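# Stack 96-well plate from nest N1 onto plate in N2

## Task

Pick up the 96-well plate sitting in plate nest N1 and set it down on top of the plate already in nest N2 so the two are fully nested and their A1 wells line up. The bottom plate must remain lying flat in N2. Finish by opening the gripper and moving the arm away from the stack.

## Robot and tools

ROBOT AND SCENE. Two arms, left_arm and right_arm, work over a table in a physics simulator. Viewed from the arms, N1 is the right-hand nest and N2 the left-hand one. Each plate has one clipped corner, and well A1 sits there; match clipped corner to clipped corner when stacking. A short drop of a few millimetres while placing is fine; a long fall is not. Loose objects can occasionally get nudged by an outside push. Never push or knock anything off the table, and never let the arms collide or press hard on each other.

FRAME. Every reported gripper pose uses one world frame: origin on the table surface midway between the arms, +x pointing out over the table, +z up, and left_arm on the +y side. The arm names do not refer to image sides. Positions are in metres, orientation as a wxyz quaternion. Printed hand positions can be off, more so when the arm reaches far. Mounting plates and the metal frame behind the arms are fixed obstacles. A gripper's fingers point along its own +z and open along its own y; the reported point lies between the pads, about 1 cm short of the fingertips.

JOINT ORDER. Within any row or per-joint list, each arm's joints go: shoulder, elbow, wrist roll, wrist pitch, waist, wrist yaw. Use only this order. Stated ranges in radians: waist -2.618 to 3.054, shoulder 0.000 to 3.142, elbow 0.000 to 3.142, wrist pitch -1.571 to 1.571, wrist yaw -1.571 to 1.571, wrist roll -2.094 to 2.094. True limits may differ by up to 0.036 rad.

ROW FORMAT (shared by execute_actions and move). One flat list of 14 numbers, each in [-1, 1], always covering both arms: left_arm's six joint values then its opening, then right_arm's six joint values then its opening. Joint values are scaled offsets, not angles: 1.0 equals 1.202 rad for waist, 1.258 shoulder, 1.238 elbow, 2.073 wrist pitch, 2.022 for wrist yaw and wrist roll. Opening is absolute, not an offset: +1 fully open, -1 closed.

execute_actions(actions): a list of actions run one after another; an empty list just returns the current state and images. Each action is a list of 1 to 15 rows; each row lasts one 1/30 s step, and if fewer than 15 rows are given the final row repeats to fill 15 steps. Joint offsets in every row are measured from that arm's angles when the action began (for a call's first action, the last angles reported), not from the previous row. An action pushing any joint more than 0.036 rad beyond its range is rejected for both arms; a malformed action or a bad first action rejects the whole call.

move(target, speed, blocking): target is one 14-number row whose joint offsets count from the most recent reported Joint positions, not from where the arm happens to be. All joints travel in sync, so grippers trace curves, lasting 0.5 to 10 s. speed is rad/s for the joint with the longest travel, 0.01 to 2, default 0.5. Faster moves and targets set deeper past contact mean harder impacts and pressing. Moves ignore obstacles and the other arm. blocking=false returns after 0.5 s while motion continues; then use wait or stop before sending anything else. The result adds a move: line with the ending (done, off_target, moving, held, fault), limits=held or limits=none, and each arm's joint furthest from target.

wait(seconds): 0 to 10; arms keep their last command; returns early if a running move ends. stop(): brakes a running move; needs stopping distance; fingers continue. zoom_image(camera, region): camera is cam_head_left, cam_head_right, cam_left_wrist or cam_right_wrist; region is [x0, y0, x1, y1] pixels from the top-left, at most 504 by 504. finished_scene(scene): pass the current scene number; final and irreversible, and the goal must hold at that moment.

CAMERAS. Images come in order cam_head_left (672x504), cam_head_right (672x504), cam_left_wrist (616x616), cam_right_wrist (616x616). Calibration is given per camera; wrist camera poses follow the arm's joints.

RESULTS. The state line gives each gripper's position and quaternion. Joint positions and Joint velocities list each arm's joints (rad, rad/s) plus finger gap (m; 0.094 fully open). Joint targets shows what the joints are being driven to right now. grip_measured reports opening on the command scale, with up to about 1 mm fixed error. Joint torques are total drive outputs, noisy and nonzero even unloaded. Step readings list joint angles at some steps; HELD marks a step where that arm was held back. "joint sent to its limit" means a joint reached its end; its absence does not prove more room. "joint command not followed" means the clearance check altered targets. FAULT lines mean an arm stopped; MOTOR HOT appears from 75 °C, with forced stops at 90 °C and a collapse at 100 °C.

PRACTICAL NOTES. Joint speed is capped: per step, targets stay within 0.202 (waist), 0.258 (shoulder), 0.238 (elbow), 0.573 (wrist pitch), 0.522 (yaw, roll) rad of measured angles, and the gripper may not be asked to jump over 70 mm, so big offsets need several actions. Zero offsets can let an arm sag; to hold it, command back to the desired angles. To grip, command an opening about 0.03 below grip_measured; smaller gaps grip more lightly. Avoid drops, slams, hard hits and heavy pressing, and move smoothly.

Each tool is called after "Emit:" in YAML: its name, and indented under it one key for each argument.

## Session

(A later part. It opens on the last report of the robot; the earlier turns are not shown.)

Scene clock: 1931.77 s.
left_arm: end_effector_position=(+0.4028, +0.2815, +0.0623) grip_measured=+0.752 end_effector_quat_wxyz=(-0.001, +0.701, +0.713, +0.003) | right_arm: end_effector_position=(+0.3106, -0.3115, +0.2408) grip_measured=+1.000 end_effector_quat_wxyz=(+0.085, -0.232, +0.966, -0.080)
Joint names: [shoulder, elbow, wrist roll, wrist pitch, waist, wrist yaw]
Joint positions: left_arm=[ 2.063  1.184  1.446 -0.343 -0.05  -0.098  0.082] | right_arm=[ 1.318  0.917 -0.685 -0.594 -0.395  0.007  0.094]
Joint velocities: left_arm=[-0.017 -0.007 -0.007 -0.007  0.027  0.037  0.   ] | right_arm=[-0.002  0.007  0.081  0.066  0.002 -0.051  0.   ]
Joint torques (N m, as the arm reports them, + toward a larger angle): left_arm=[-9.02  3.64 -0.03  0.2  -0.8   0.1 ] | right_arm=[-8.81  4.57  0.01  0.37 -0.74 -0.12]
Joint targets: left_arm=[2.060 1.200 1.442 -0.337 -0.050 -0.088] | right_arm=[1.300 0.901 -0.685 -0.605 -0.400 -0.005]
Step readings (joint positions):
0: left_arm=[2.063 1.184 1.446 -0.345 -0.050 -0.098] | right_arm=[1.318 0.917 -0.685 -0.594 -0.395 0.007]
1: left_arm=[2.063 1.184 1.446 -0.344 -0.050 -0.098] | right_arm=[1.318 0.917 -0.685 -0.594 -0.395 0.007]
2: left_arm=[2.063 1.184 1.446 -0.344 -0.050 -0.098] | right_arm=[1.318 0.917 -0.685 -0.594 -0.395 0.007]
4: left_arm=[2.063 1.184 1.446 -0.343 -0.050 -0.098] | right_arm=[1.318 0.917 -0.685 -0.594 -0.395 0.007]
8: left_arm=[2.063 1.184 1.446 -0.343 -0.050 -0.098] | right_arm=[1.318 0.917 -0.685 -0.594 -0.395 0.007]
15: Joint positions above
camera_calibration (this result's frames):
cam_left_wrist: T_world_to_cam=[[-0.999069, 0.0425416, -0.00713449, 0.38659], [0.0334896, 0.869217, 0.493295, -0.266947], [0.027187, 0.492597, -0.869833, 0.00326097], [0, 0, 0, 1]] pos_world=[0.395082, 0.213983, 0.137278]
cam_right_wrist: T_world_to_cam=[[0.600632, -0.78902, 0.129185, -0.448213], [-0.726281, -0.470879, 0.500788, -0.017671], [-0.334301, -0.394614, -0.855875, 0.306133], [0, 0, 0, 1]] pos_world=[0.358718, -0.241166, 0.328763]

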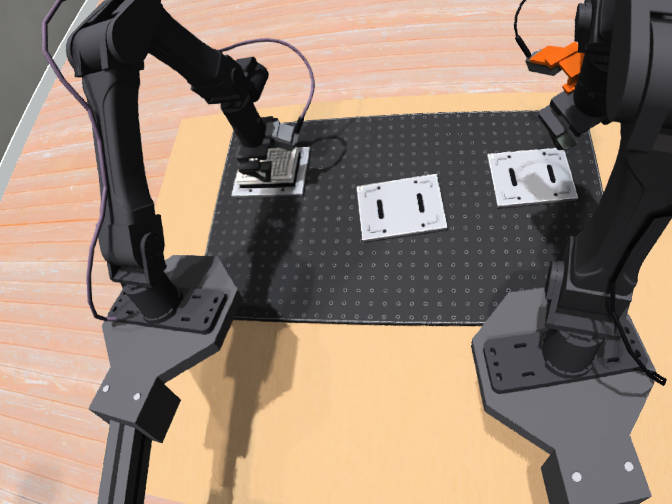

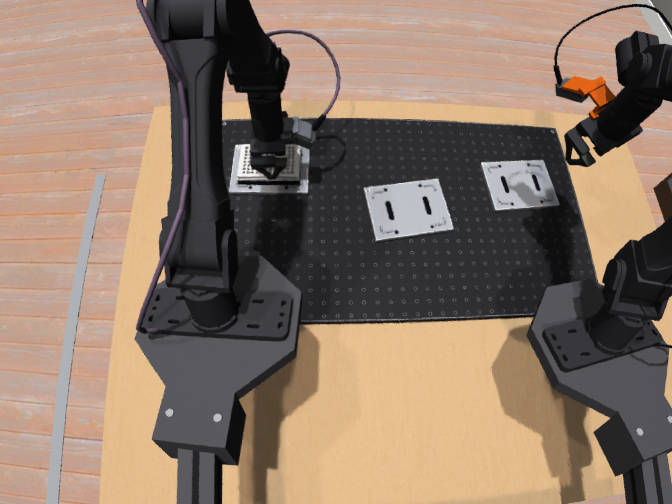

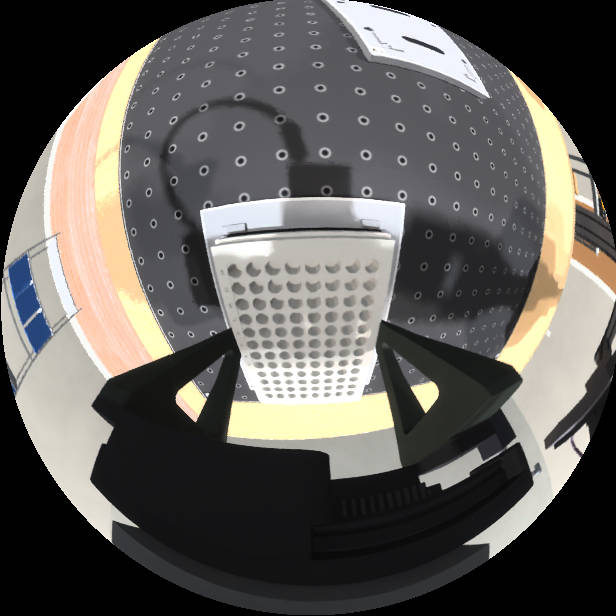

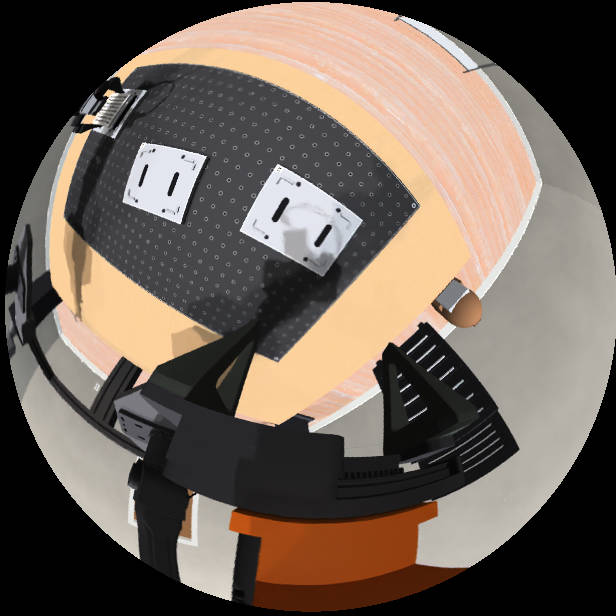

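Emit:
execute_actions:
  actions:
    - [[-0.0024,0.0129,-0.002,0.018,0,0.005,0.75,-0.0143,-0.0129,0,-0.0053,-0.0042,-0.0060,1],[-0.0024,0.0129,-0.002,0.018,0,0.005,0.75,-0.0143,-0.0129,0,-0.0053,-0.0042,-0.0060,1],[-0.0024,0.0129,-0.002,0.018,0,0.005,0.75,-0.0143,-0.0129,0,-0.0053,-0.0042,-0.0060,1],[-0.0024,0.0129,-0.002,0.018,0,0.005,0.75,-0.0143,-0.0129,0,-0.0053,-0.0042,-0.0060,1],[-0.0024,0.0129,-0.002,0.018,0,0.005,0.75,-0.0143,-0.0129,0,-0.0053,-0.0042,-0.0060,1],[-0.0024,0.0129,-0.002,0.018,0,0.005,0.75,-0.0143,-0.0129,0,-0.0053,-0.0042,-0.0060,1],[-0.0024,0.0129,-0.002,0.018,0,0.005,0.75,-0.0143,-0.0129,0,-0.0053,-0.0042,-0.0060,1],[-0.0024,0.0129,-0.002,0.003,0,0.005,0.75,-0.0143,-0.0129,0,-0.0053,-0.0042,-0.0060,1]]

Emit:
zoom_image:
  camera: "cam_left_wrist"
  region: [200, 215, 410, 255]

Scene clock: 1938.20 s.
left_arm: end_effector_position=(+0.4041, +0.2814, +0.0623) grip_measured=+0.752 end_effector_quat_wxyz=(+0.001, +0.701, +0.713, +0.005) | right_arm: end_effector_position=(+0.3106, -0.3115, +0.2408) grip_measured=+1.000 end_effector_quat_wxyz=(+0.085, -0.232, +0.966, -0.080)
Joint names: [shoulder, elbow, wrist roll, wrist pitch, waist, wrist yaw]
Joint positions: left_arm=[ 2.063  1.184  1.446 -0.337 -0.05  -0.098  0.082] | right_arm=[ 1.318  0.917 -0.685 -0.594 -0.395  0.007  0.094]
Joint velocities: left_arm=[-0.002 -0.017  0.081 -0.051 -0.007 -0.066  0.   ] | right_arm=[-0.002 -0.012  0.051  0.022 -0.007  0.007  0.   ]
Joint torques (N m, as the arm reports them, + toward a larger angle): left_arm=[-9.03  3.65 -0.03  0.16 -0.8   0.09] | right_arm=[-8.8   4.54  0.01  0.36 -0.75 -0.13]
Joint targets: left_arm=[2.060 1.200 1.442 -0.337 -0.050 -0.088] | right_arm=[1.300 0.901 -0.685 -0.605 -0.400 -0.005]
Step readings (joint positions):
0: left_arm=[2.063 1.184 1.446 -0.343 -0.050 -0.098] | right_arm=[1.318 0.917 -0.685 -0.594 -0.395 0.007]
1: left_arm=[2.063 1.184 1.446 -0.341 -0.050 -0.098] | right_arm=[1.318 0.917 -0.685 -0.594 -0.395 0.007]
2: left_arm=[2.063 1.184 1.446 -0.340 -0.050 -0.098] | right_arm=[1.318 0.917 -0.685 -0.594 -0.395 0.007]
4: left_arm=[2.063 1.184 1.446 -0.337 -0.050 -0.098] | right_arm=[1.318 0.917 -0.685 -0.594 -0.395 0.007]
8: left_arm=[2.063 1.184 1.446 -0.337 -0.050 -0.098] | right_arm=[1.318 0.917 -0.685 -0.594 -0.395 0.007]
15: Joint positions above
camera_calibration (this result's frames):
cam_left_wrist: T_world_to_cam=[[-0.999038, 0.0420472, -0.0124405, 0.388367], [0.0304574, 0.869519, 0.492959, -0.265707], [0.0315448, 0.492106, -0.869963, 0.00168501], [0, 0, 0, 1]] pos_world=[0.396033, 0.213878, 0.13728]
cam_right_wrist: T_world_to_cam=[[0.600632, -0.78902, 0.129185, -0.448213], [-0.726281, -0.470879, 0.500788, -0.017671], [-0.334301, -0.394614, -0.855875, 0.306133], [0, 0, 0, 1]] pos_world=[0.358718, -0.241166, 0.328763]

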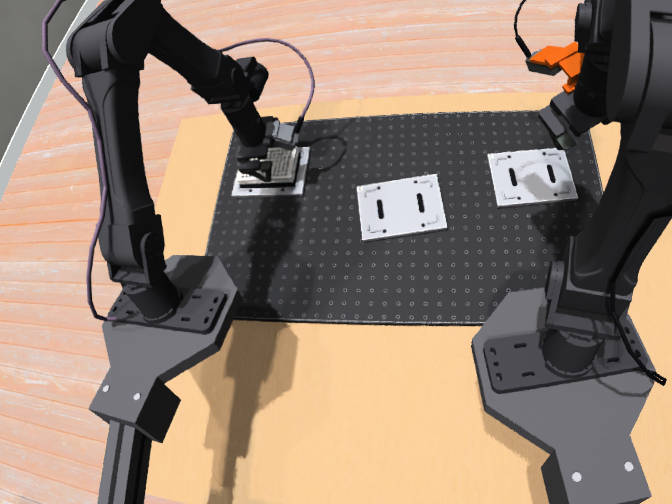

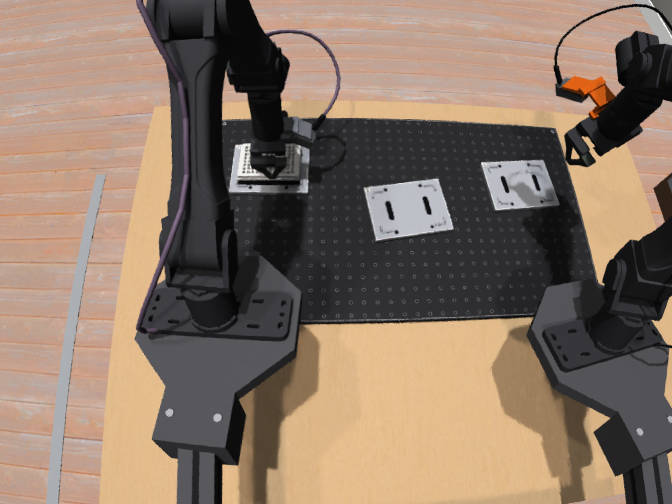

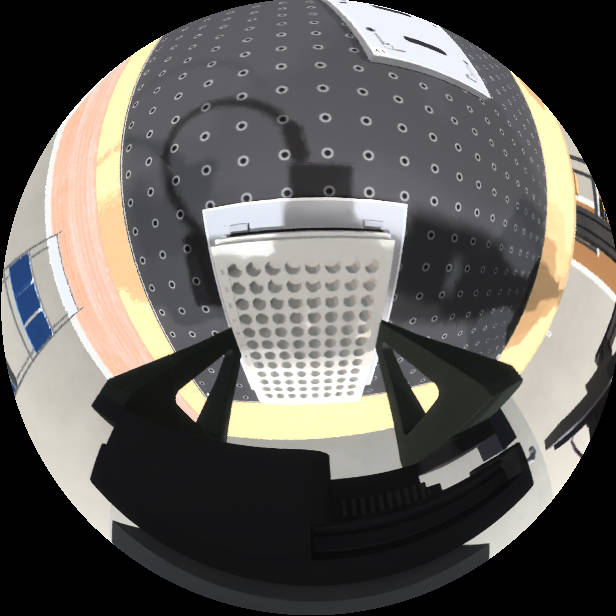

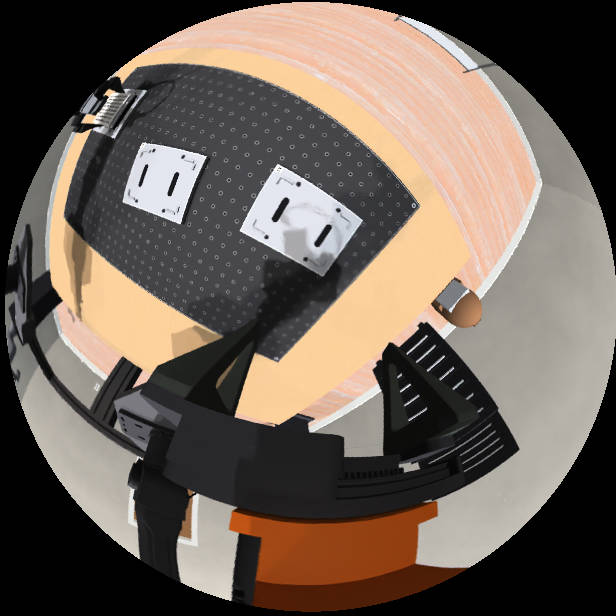

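Region (200, 215, 410, 255) of cam_left_wrist's 616x616 image, scaled by 2.400, with more detail than that image has; it fills the top 96 rows of this view, and the rest is white.

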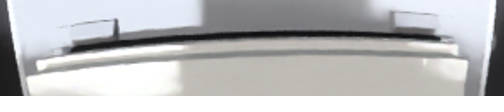

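Emit:
zoom_image:
  camera: "cam_left_wrist"
  region: [205, 220, 245, 250]

Emit:
zoom_image:
  camera: "cam_left_wrist"
  region: [365, 215, 405, 245]

Region (205, 220, 245, 250) of cam_left_wrist's 616x616 image, scaled by 12.600, with more detail than that image has; it fills the top 378 rows of this view, and the rest is white.

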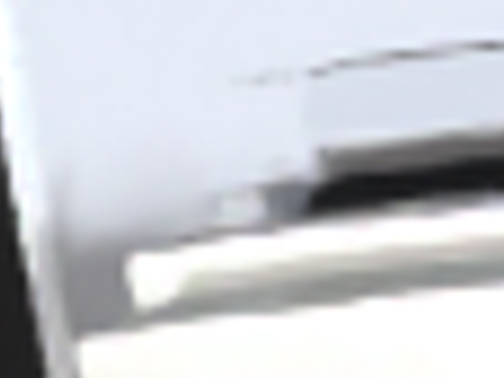

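Region (365, 215, 405, 245) of cam_left_wrist's 616x616 image, scaled by 12.600, with more detail than that image has; it fills the top 378 rows of this view, and the rest is white.

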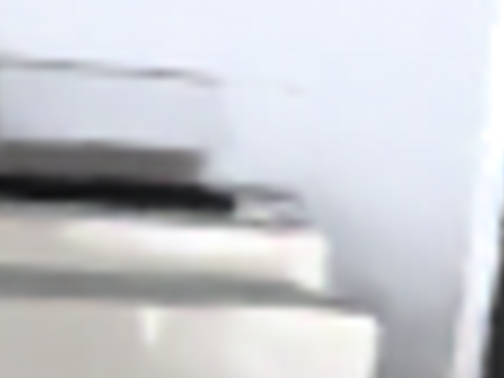

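Emit:
execute_actions:
  actions:
    - [[-0.0024,0.0129,-0.002,0.0,0,0.005,0.78,-0.0143,-0.0129,0,-0.0053,-0.0042,-0.0060,1]]

Emit:
zoom_image:
  camera: "cam_left_wrist"
  region: [200, 215, 410, 255]

Emit:
zoom_image:
  camera: "cam_left_wrist"
  region: [200, 300, 420, 420]

Scene clock: 1991.87 s.
left_arm: end_effector_position=(+0.4041, +0.2814, +0.0623) grip_measured=+0.777 end_effector_quat_wxyz=(+0.001, +0.701, +0.713, +0.005) | right_arm: end_effector_position=(+0.3106, -0.3115, +0.2408) grip_measured=+1.000 end_effector_quat_wxyz=(+0.085, -0.232, +0.966, -0.080)
Joint names: [shoulder, elbow, wrist roll, wrist pitch, waist, wrist yaw]
Joint positions: left_arm=[ 2.063  1.184  1.446 -0.337 -0.05  -0.098  0.083] | right_arm=[ 1.318  0.917 -0.685 -0.594 -0.395  0.007  0.094]
Joint velocities: left_arm=[-0.007 -0.002 -0.007 -0.022  0.012  0.007 -0.   ] | right_arm=[ 0.002  0.002 -0.037 -0.051 -0.007  0.007  0.   ]
Joint torques (N m, as the arm reports them, + toward a larger angle): left_arm=[-9.02  3.65 -0.03  0.15 -0.79  0.1 ] | right_arm=[-8.8   4.55  0.    0.36 -0.75 -0.12]
Joint targets: left_arm=[2.060 1.200 1.442 -0.338 -0.050 -0.088] | right_arm=[1.300 0.901 -0.685 -0.605 -0.400 -0.005]
Step readings (joint positions):
0: left_arm=[2.063 1.184 1.446 -0.337 -0.050 -0.098] | right_arm=[1.318 0.917 -0.685 -0.594 -0.395 0.007]
1: left_arm=[2.063 1.184 1.446 -0.337 -0.050 -0.098] | right_arm=[1.318 0.917 -0.685 -0.594 -0.395 0.007]
2: left_arm=[2.063 1.184 1.446 -0.337 -0.050 -0.098] | right_arm=[1.318 0.917 -0.685 -0.594 -0.395 0.007]
4: left_arm=[2.063 1.184 1.446 -0.337 -0.050 -0.098] | right_arm=[1.318 0.917 -0.685 -0.594 -0.395 0.007]
8: left_arm=[2.063 1.184 1.446 -0.337 -0.050 -0.098] | right_arm=[1.318 0.917 -0.685 -0.594 -0.395 0.007]
15: Joint positions above
camera_calibration (this result's frames):
cam_left_wrist: T_world_to_cam=[[-0.999038, 0.0420472, -0.0124405, 0.388367], [0.0304574, 0.869519, 0.492959, -0.265707], [0.0315448, 0.492106, -0.869963, 0.00168501], [0, 0, 0, 1]] pos_world=[0.396033, 0.213878, 0.13728]
cam_right_wrist: T_world_to_cam=[[0.600632, -0.78902, 0.129185, -0.448213], [-0.726281, -0.470879, 0.500788, -0.017671], [-0.334301, -0.394614, -0.855875, 0.306133], [0, 0, 0, 1]] pos_world=[0.358718, -0.241166, 0.328763]

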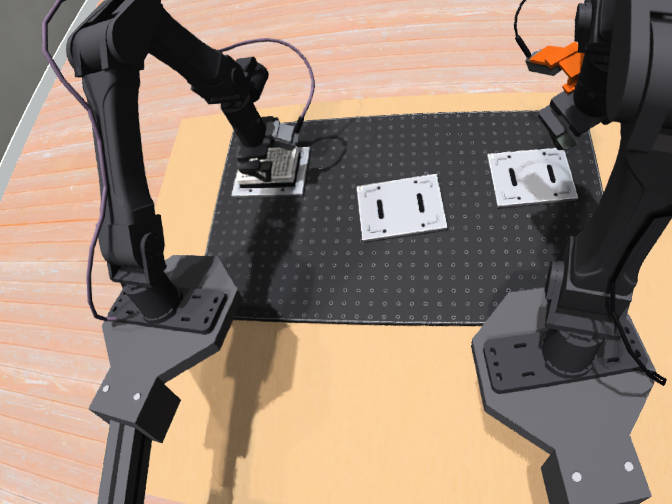

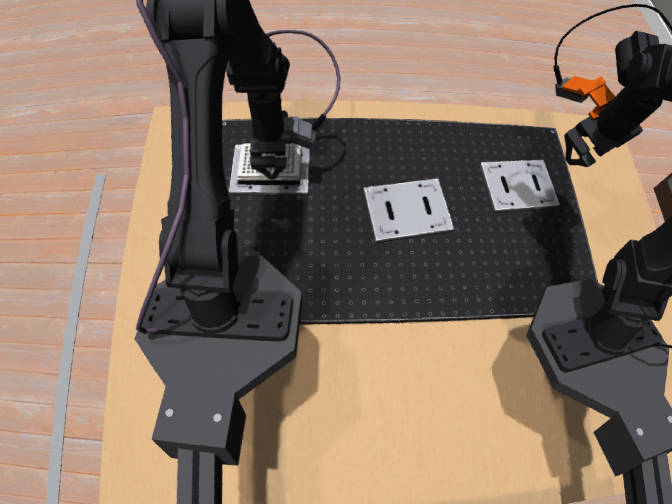

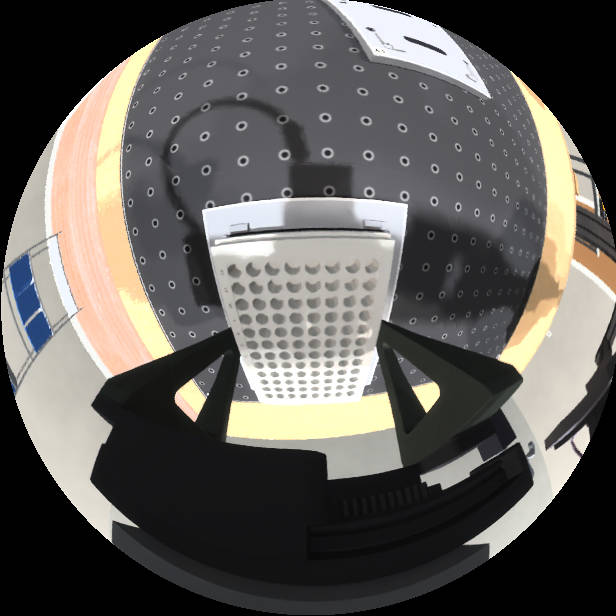

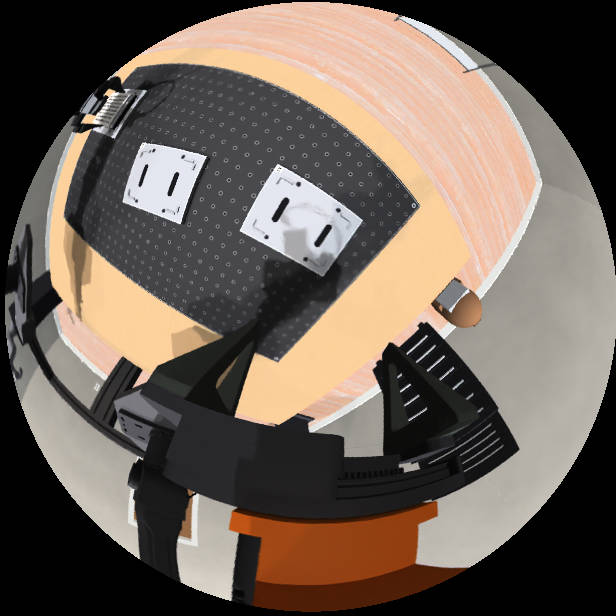

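Region (200, 215, 410, 255) of cam_left_wrist's 616x616 image, scaled by 2.400, with more detail than that image has; it fills the top 96 rows of this view, and the rest is white.

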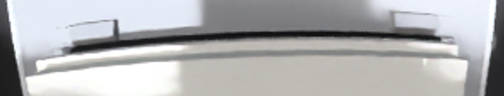

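Region (200, 300, 420, 420) of cam_left_wrist's 616x616 image, scaled by 2.291, with more detail than that image has; it fills the top 275 rows of this view, and the rest is white.

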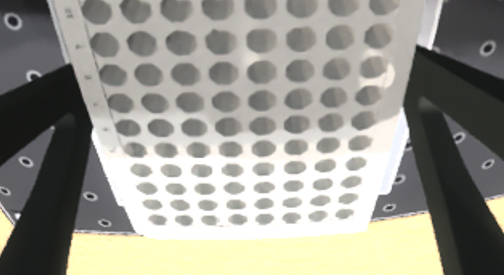

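Emit:
execute_actions:
  actions:
    - [[-0.0024,0.0129,-0.002,-0.013,0,0.005,0.78,-0.0143,-0.0129,0,-0.0053,-0.0042,-0.0060,1],[-0.0024,0.0129,-0.002,-0.013,0,0.005,0.78,-0.0143,-0.0129,0,-0.0053,-0.0042,-0.0060,1],[-0.0024,0.0129,-0.002,-0.013,0,0.005,0.78,-0.0143,-0.0129,0,-0.0053,-0.0042,-0.0060,1],[-0.0024,0.0129,-0.002,-0.013,0,0.005,0.78,-0.0143,-0.0129,0,-0.0053,-0.0042,-0.0060,1],[-0.0024,0.0129,-0.002,-0.013,0,0.005,0.78,-0.0143,-0.0129,0,-0.0053,-0.0042,-0.0060,1],[-0.0024,0.0129,-0.002,-0.004,0,0.005,0.78,-0.0143,-0.0129,0,-0.0053,-0.0042,-0.0060,1]]

Emit:
zoom_image:
  camera: "cam_left_wrist"
  region: [200, 215, 410, 255]

Scene clock: 2002.27 s.
left_arm: end_effector_position=(+0.4038, +0.2814, +0.0623) grip_measured=+0.777 end_effector_quat_wxyz=(+0.000, +0.701, +0.713, +0.004) | right_arm: end_effector_position=(+0.3106, -0.3115, +0.2408) grip_measured=+1.000 end_effector_quat_wxyz=(+0.085, -0.232, +0.966, -0.080)
Joint names: [shoulder, elbow, wrist roll, wrist pitch, waist, wrist yaw]
Joint positions: left_arm=[ 2.063  1.184  1.446 -0.339 -0.05  -0.098  0.083] | right_arm=[ 1.318  0.917 -0.685 -0.594 -0.395  0.007  0.094]
Joint velocities: left_arm=[ 0.002 -0.012  0.037 -0.051  0.007 -0.066 -0.   ] | right_arm=[-0.012 -0.017 -0.037 -0.051 -0.022  0.007  0.   ]
Joint torques (N m, as the arm reports them, + toward a larger angle): left_arm=[-9.04  3.65 -0.03  0.08 -0.8   0.09] | right_arm=[-8.83  4.57  0.02  0.36 -0.74 -0.14]
Joint targets: left_arm=[2.060 1.200 1.442 -0.345 -0.050 -0.088] | right_arm=[1.300 0.901 -0.685 -0.605 -0.400 -0.005]
Step readings (joint positions):
0: left_arm=[2.063 1.184 1.446 -0.337 -0.050 -0.098] | right_arm=[1.318 0.917 -0.685 -0.594 -0.395 0.007]
1: left_arm=[2.063 1.184 1.446 -0.338 -0.050 -0.098] | right_arm=[1.318 0.917 -0.685 -0.594 -0.395 0.007]
2: left_arm=[2.063 1.184 1.446 -0.338 -0.050 -0.098] | right_arm=[1.318 0.917 -0.685 -0.594 -0.395 0.007]
4: left_arm=[2.063 1.184 1.446 -0.339 -0.050 -0.098] | right_arm=[1.318 0.917 -0.685 -0.594 -0.395 0.007]
8: left_arm=[2.063 1.184 1.446 -0.339 -0.050 -0.098] | right_arm=[1.318 0.917 -0.685 -0.594 -0.395 0.007]
15: Joint positions above
camera_calibration (this result's frames):
cam_left_wrist: T_world_to_cam=[[-0.999047, 0.0421534, -0.0113035, 0.387987], [0.0311071, 0.869455, 0.493033, -0.265973], [0.0306109, 0.492211, -0.869937, 0.0020234], [0, 0, 0, 1]] pos_world=[0.395829, 0.213901, 0.137279]
cam_right_wrist: T_world_to_cam=[[0.600632, -0.78902, 0.129185, -0.448213], [-0.726281, -0.470879, 0.500788, -0.017671], [-0.334301, -0.394614, -0.855875, 0.306133], [0, 0, 0, 1]] pos_world=[0.358718, -0.241166, 0.328763]

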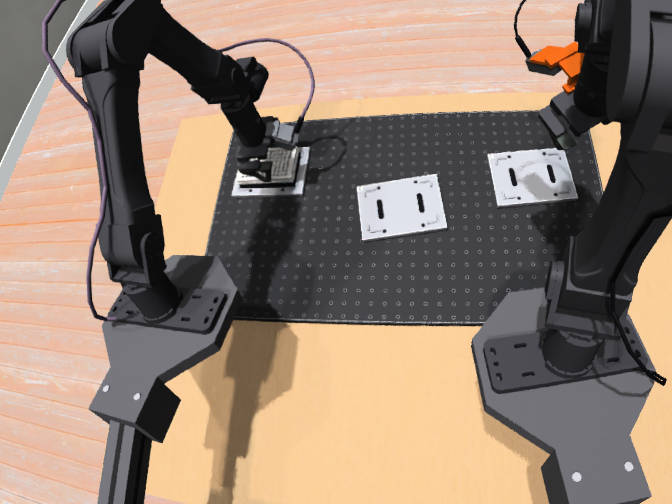

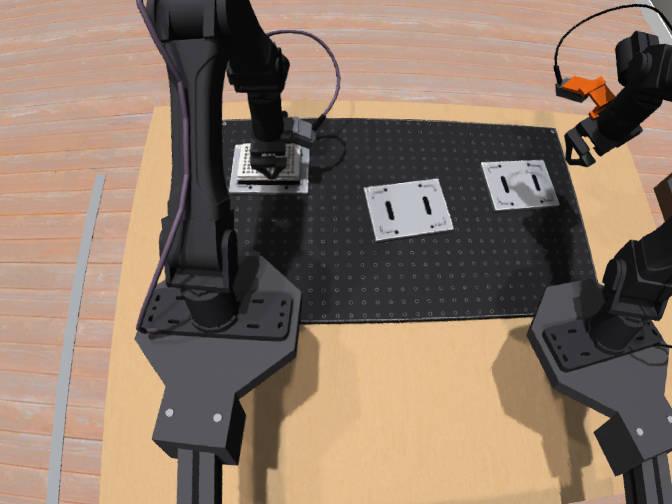

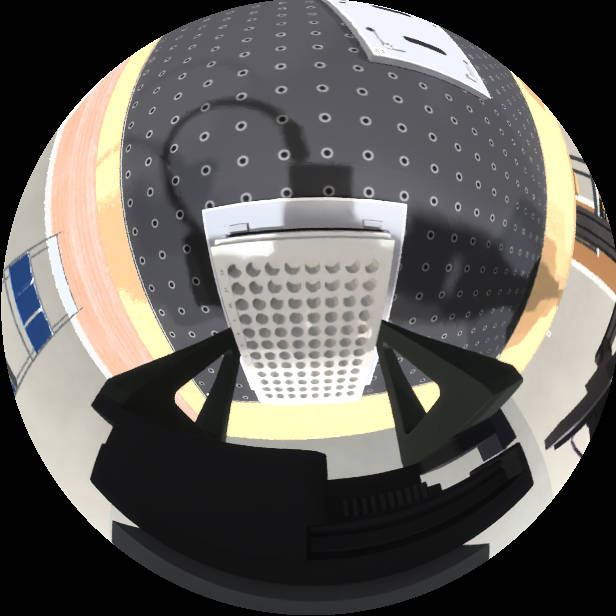

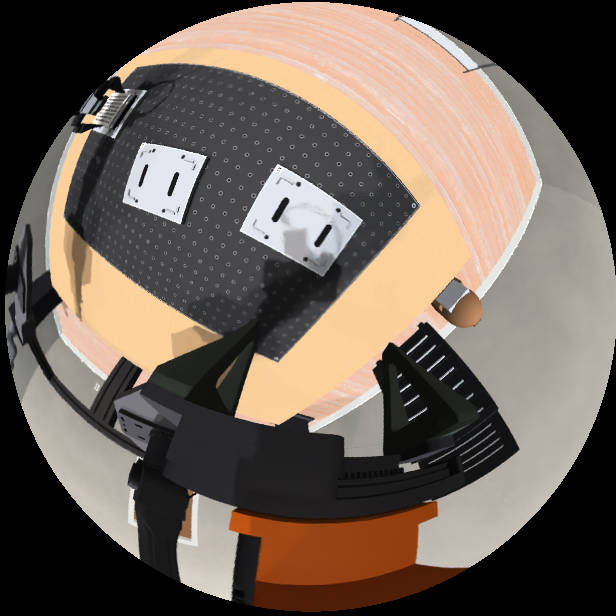

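Region (200, 215, 410, 255) of cam_left_wrist's 616x616 image, scaled by 2.400, with more detail than that image has; it fills the top 96 rows of this view, and the rest is white.

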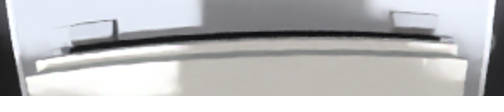

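Emit:
execute_actions:
  actions:
    - [[-0.0024,0.0129,-0.002,-0.02,0,0.005,0.78,-0.0143,-0.0129,0,-0.0053,-0.0042,-0.0060,1],[-0.0024,0.0129,-0.002,-0.02,0,0.005,0.78,-0.0143,-0.0129,0,-0.0053,-0.0042,-0.0060,1],[-0.0024,0.0129,-0.002,-0.02,0,0.005,0.78,-0.0143,-0.0129,0,-0.0053,-0.0042,-0.0060,1],[-0.0024,0.0129,-0.002,-0.02,0,0.005,0.78,-0.0143,-0.0129,0,-0.0053,-0.0042,-0.0060,1],[-0.0024,0.0129,-0.002,-0.005,0,0.005,0.78,-0.0143,-0.0129,0,-0.0053,-0.0042,-0.0060,1]]

Emit:
zoom_image:
  camera: "cam_left_wrist"
  region: [200, 215, 410, 255]

Scene clock: 2008.57 s.
left_arm: end_effector_position=(+0.4026, +0.2816, +0.0623) grip_measured=+0.777 end_effector_quat_wxyz=(-0.002, +0.701, +0.713, +0.003) | right_arm: end_effector_position=(+0.3106, -0.3115, +0.2408) grip_measured=+1.000 end_effector_quat_wxyz=(+0.085, -0.232, +0.966, -0.080)
Joint names: [shoulder, elbow, wrist roll, wrist pitch, waist, wrist yaw]
Joint positions: left_arm=[ 2.063  1.184  1.446 -0.344 -0.05  -0.098  0.083] | right_arm=[ 1.318  0.917 -0.685 -0.594 -0.395  0.007  0.094]
Joint velocities: left_arm=[ 0.017  0.012  0.007  0.066  0.002 -0.007  0.001] | right_arm=[ 0.007 -0.002 -0.007  0.037  0.002 -0.037  0.   ]
Joint torques (N m, as the arm reports them, + toward a larger angle): left_arm=[-9.03  3.65 -0.03  0.09 -0.8   0.1 ] | right_arm=[-8.79  4.55  0.01  0.35 -0.72 -0.12]
Joint targets: left_arm=[2.060 1.200 1.442 -0.349 -0.050 -0.088] | right_arm=[1.300 0.901 -0.685 -0.605 -0.400 -0.005]
Step readings (joint positions):
0: left_arm=[2.063 1.184 1.446 -0.339 -0.050 -0.098] | right_arm=[1.318 0.917 -0.685 -0.594 -0.395 0.007]
1: left_arm=[2.063 1.184 1.446 -0.340 -0.050 -0.098] | right_arm=[1.318 0.917 -0.685 -0.594 -0.395 0.007]
2: left_arm=[2.063 1.184 1.446 -0.342 -0.050 -0.098] | right_arm=[1.318 0.917 -0.685 -0.594 -0.395 0.007]
4: left_arm=[2.063 1.184 1.446 -0.344 -0.050 -0.098] | right_arm=[1.318 0.917 -0.685 -0.594 -0.395 0.007]
8: left_arm=[2.063 1.184 1.446 -0.344 -0.050 -0.098] | right_arm=[1.318 0.917 -0.685 -0.594 -0.395 0.007]
15: Joint positions above
camera_calibration (this result's frames):
cam_left_wrist: T_world_to_cam=[[-0.999071, 0.0426119, -0.00637646, 0.386335], [0.0339229, 0.869174, 0.493341, -0.267124], [0.0265645, 0.492667, -0.869812, 0.00348544], [0, 0, 0, 1]] pos_world=[0.394946, 0.213998, 0.137278]
cam_right_wrist: T_world_to_cam=[[0.600632, -0.78902, 0.129185, -0.448213], [-0.726281, -0.470879, 0.500788, -0.017671], [-0.334301, -0.394614, -0.855875, 0.306133], [0, 0, 0, 1]] pos_world=[0.358718, -0.241166, 0.328763]

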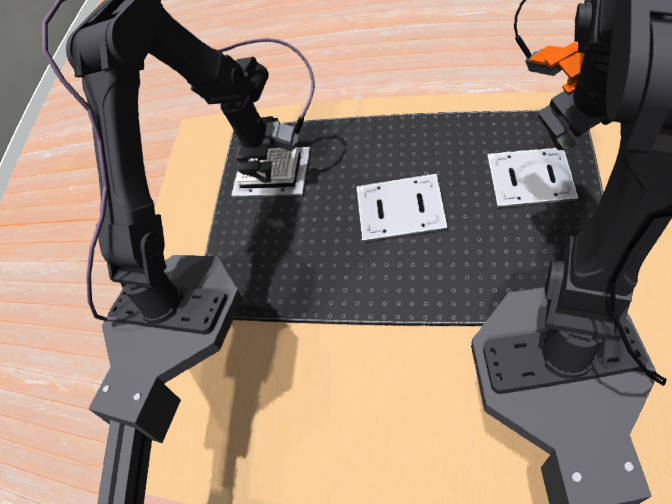

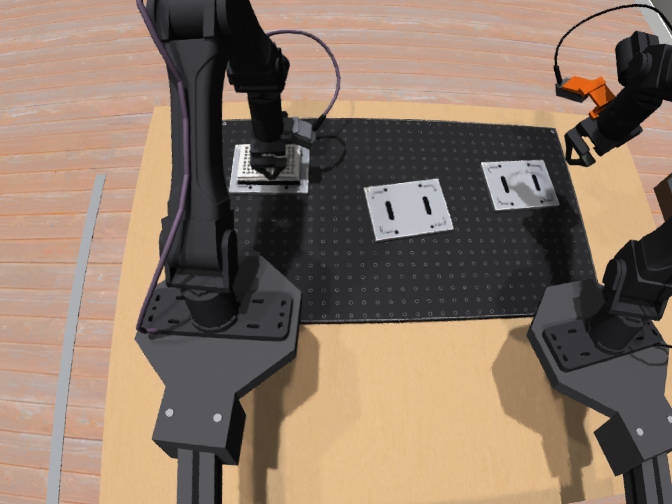

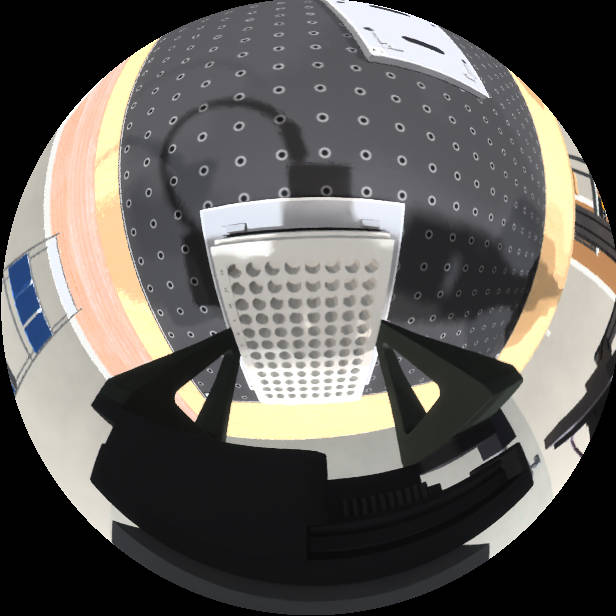

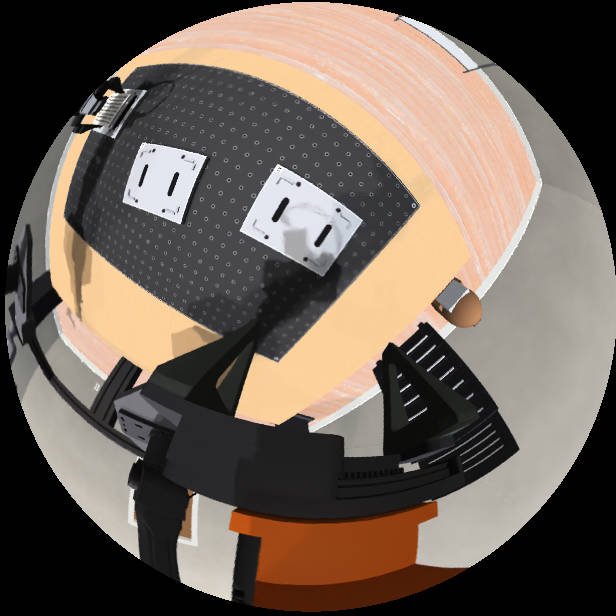

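Region (200, 215, 410, 255) of cam_left_wrist's 616x616 image, scaled by 2.400, with more detail than that image has; it fills the top 96 rows of this view, and the rest is white.

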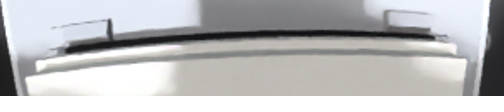

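Emit:
execute_actions:
  actions:
    - [[-0.0024,0.0129,-0.002,-0.02,0,0.005,0.78,-0.0143,-0.0129,0,-0.0053,-0.0042,-0.0060,1],[-0.0024,0.0129,-0.002,-0.02,0,0.005,0.78,-0.0143,-0.0129,0,-0.0053,-0.0042,-0.0060,1],[-0.0024,0.0129,-0.002,-0.003,0,0.005,0.78,-0.0143,-0.0129,0,-0.0053,-0.0042,-0.0060,1]]

Emit:
zoom_image:
  camera: "cam_left_wrist"
  region: [205, 220, 245, 250]

Emit:
zoom_image:
  camera: "cam_left_wrist"
  region: [365, 215, 405, 245]

Scene clock: 2020.77 s.
left_arm: end_effector_position=(+0.4022, +0.2816, +0.0623) grip_measured=+0.777 end_effector_quat_wxyz=(-0.003, +0.702, +0.713, +0.002) | right_arm: end_effector_position=(+0.3106, -0.3115, +0.2408) grip_measured=+1.000 end_effector_quat_wxyz=(+0.085, -0.232, +0.966, -0.080)
Joint names: [shoulder, elbow, wrist roll, wrist pitch, waist, wrist yaw]
Joint positions: left_arm=[ 2.063  1.184  1.446 -0.345 -0.05  -0.098  0.083] | right_arm=[ 1.318  0.917 -0.685 -0.594 -0.395  0.007  0.094]
Joint velocities: left_arm=[ 0.002 -0.002 -0.007 -0.051 -0.017 -0.022  0.   ] | right_arm=[-0.007 -0.022 -0.051 -0.022 -0.032 -0.081  0.   ]
Joint torques (N m, as the arm reports them, + toward a larger angle): left_arm=[-9.02  3.64 -0.03  0.09 -0.79  0.1 ] | right_arm=[-8.82  4.53  0.01  0.37 -0.74 -0.13]
Joint targets: left_arm=[2.060 1.200 1.442 -0.350 -0.050 -0.088] | right_arm=[1.300 0.901 -0.685 -0.605 -0.400 -0.005]
Step readings (joint positions):
0: left_arm=[2.063 1.184 1.446 -0.344 -0.050 -0.098] | right_arm=[1.318 0.917 -0.685 -0.594 -0.395 0.007]
1: left_arm=[2.063 1.184 1.446 -0.345 -0.050 -0.098] | right_arm=[1.318 0.917 -0.685 -0.594 -0.395 0.007]
2: left_arm=[2.063 1.184 1.446 -0.346 -0.050 -0.098] | right_arm=[1.318 0.917 -0.685 -0.594 -0.395 0.007]
4: left_arm=[2.063 1.184 1.446 -0.345 -0.050 -0.098] | right_arm=[1.318 0.917 -0.685 -0.594 -0.395 0.007]
8: left_arm=[2.063 1.184 1.446 -0.345 -0.050 -0.098] | right_arm=[1.318 0.917 -0.685 -0.594 -0.395 0.007]
15: Joint positions above
camera_calibration (this result's frames):
cam_left_wrist: T_world_to_cam=[[-0.999074, 0.0427876, -0.00448134, 0.385697], [0.0350063, 0.869066, 0.493456, -0.267565], [0.0250084, 0.492843, -0.869759, 0.00404587], [0, 0, 0, 1]] pos_world=[0.394606, 0.214035, 0.137279]
cam_right_wrist: T_world_to_cam=[[0.600632, -0.78902, 0.129185, -0.448213], [-0.726281, -0.470879, 0.500788, -0.017671], [-0.334301, -0.394614, -0.855875, 0.306133], [0, 0, 0, 1]] pos_world=[0.358718, -0.241166, 0.328763]

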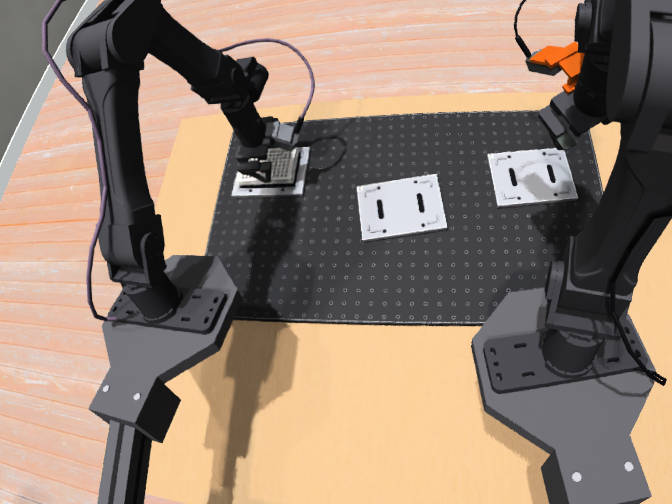

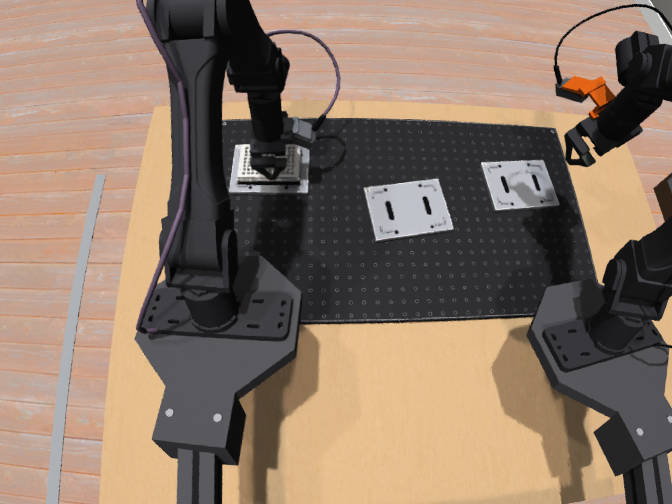

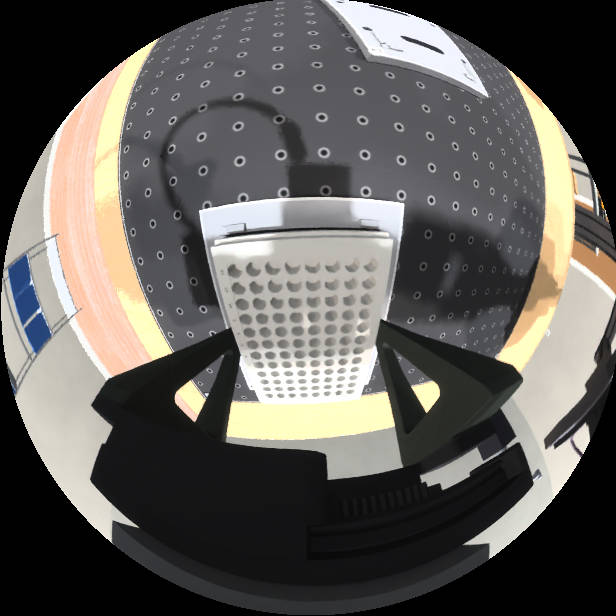

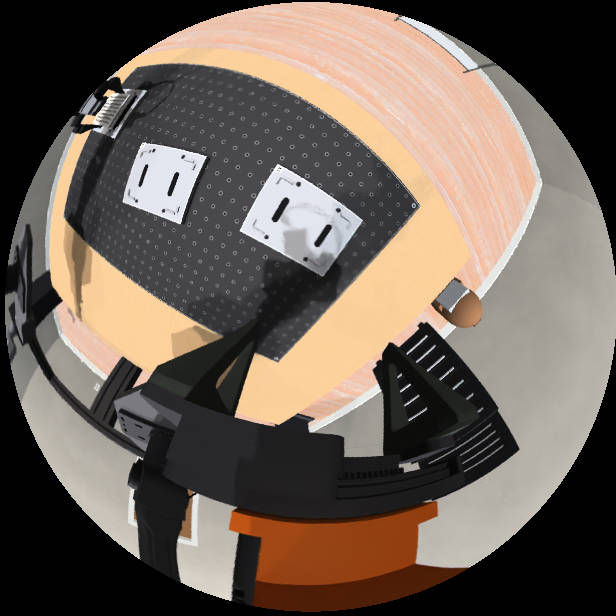

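Region (205, 220, 245, 250) of cam_left_wrist's 616x616 image, scaled by 12.600, with more detail than that image has; it fills the top 378 rows of this view, and the rest is white.

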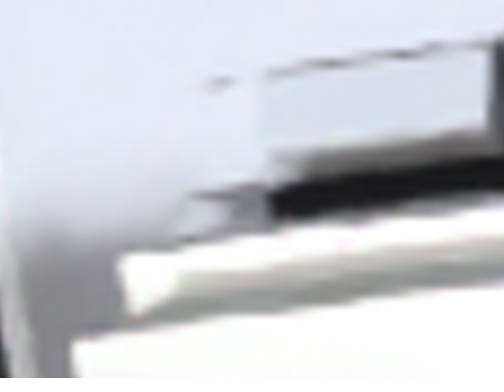

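Region (365, 215, 405, 245) of cam_left_wrist's 616x616 image, scaled by 12.600, with more detail than that image has; it fills the top 378 rows of this view, and the rest is white.

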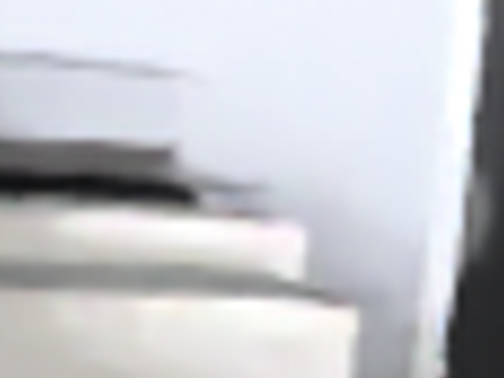

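Emit:
zoom_image:
  camera: "cam_left_wrist"
  region: [200, 215, 410, 255]

Emit:
zoom_image:
  camera: "cam_left_wrist"
  region: [200, 300, 420, 420]

Emit:
zoom_image:
  camera: "cam_head_right"
  region: [215, 130, 325, 205]

Region (200, 215, 410, 255) of cam_left_wrist's 616x616 image, scaled by 2.400, with more detail than that image has; it fills the top 96 rows of this view, and the rest is white.

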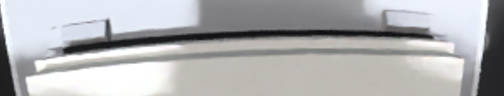

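Region (200, 300, 420, 420) of cam_left_wrist's 616x616 image, scaled by 2.291, with more detail than that image has; it fills the top 275 rows of this view, and the rest is white.

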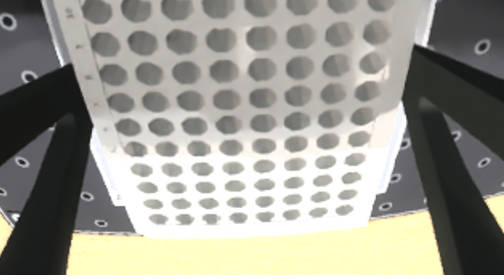

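Region (215, 130, 325, 205) of cam_head_right's 672x504 image, scaled by 4.582, with more detail than that image has; it fills the top 344 rows of this view, and the rest is white.

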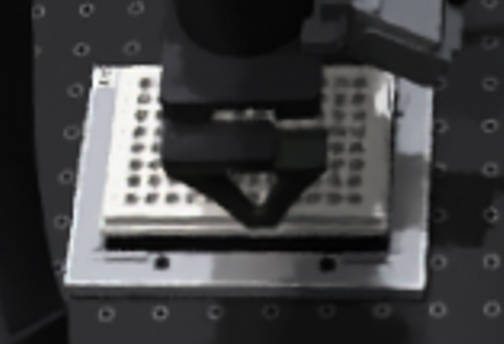

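Emit:
zoom_image:
  camera: "cam_head_right"
  region: [230, 165, 270, 195]

Emit:
zoom_image:
  camera: "cam_head_right"
  region: [275, 165, 315, 195]

Emit:
zoom_image:
  camera: "cam_head_left"
  region: [225, 135, 315, 205]

Region (230, 165, 270, 195) of cam_head_right's 672x504 image, scaled by 12.600, with more detail than that image has; it fills the top 378 rows of this view, and the rest is white.

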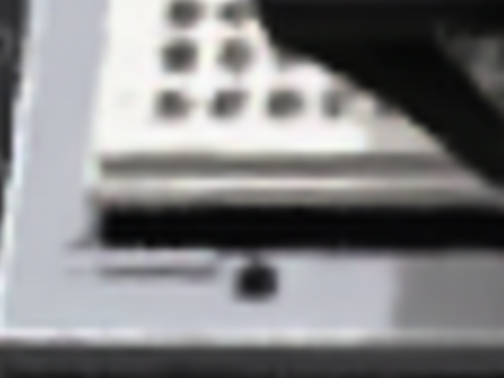

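Region (275, 165, 315, 195) of cam_head_right's 672x504 image, scaled by 12.600, with more detail than that image has; it fills the top 378 rows of this view, and the rest is white.

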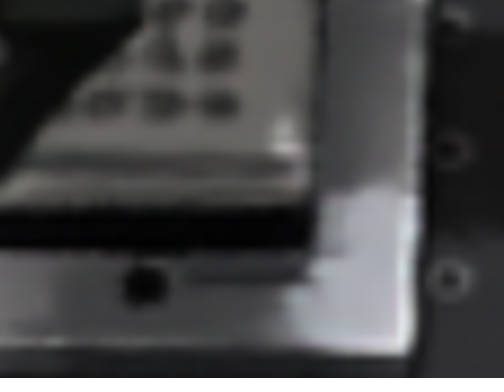

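Region (225, 135, 315, 205) of cam_head_left's 672x504 image, scaled by 5.600, with more detail than that image has.

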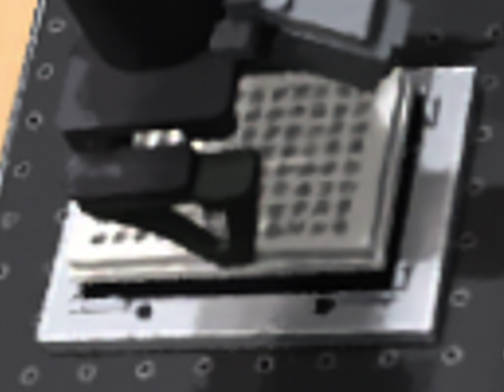

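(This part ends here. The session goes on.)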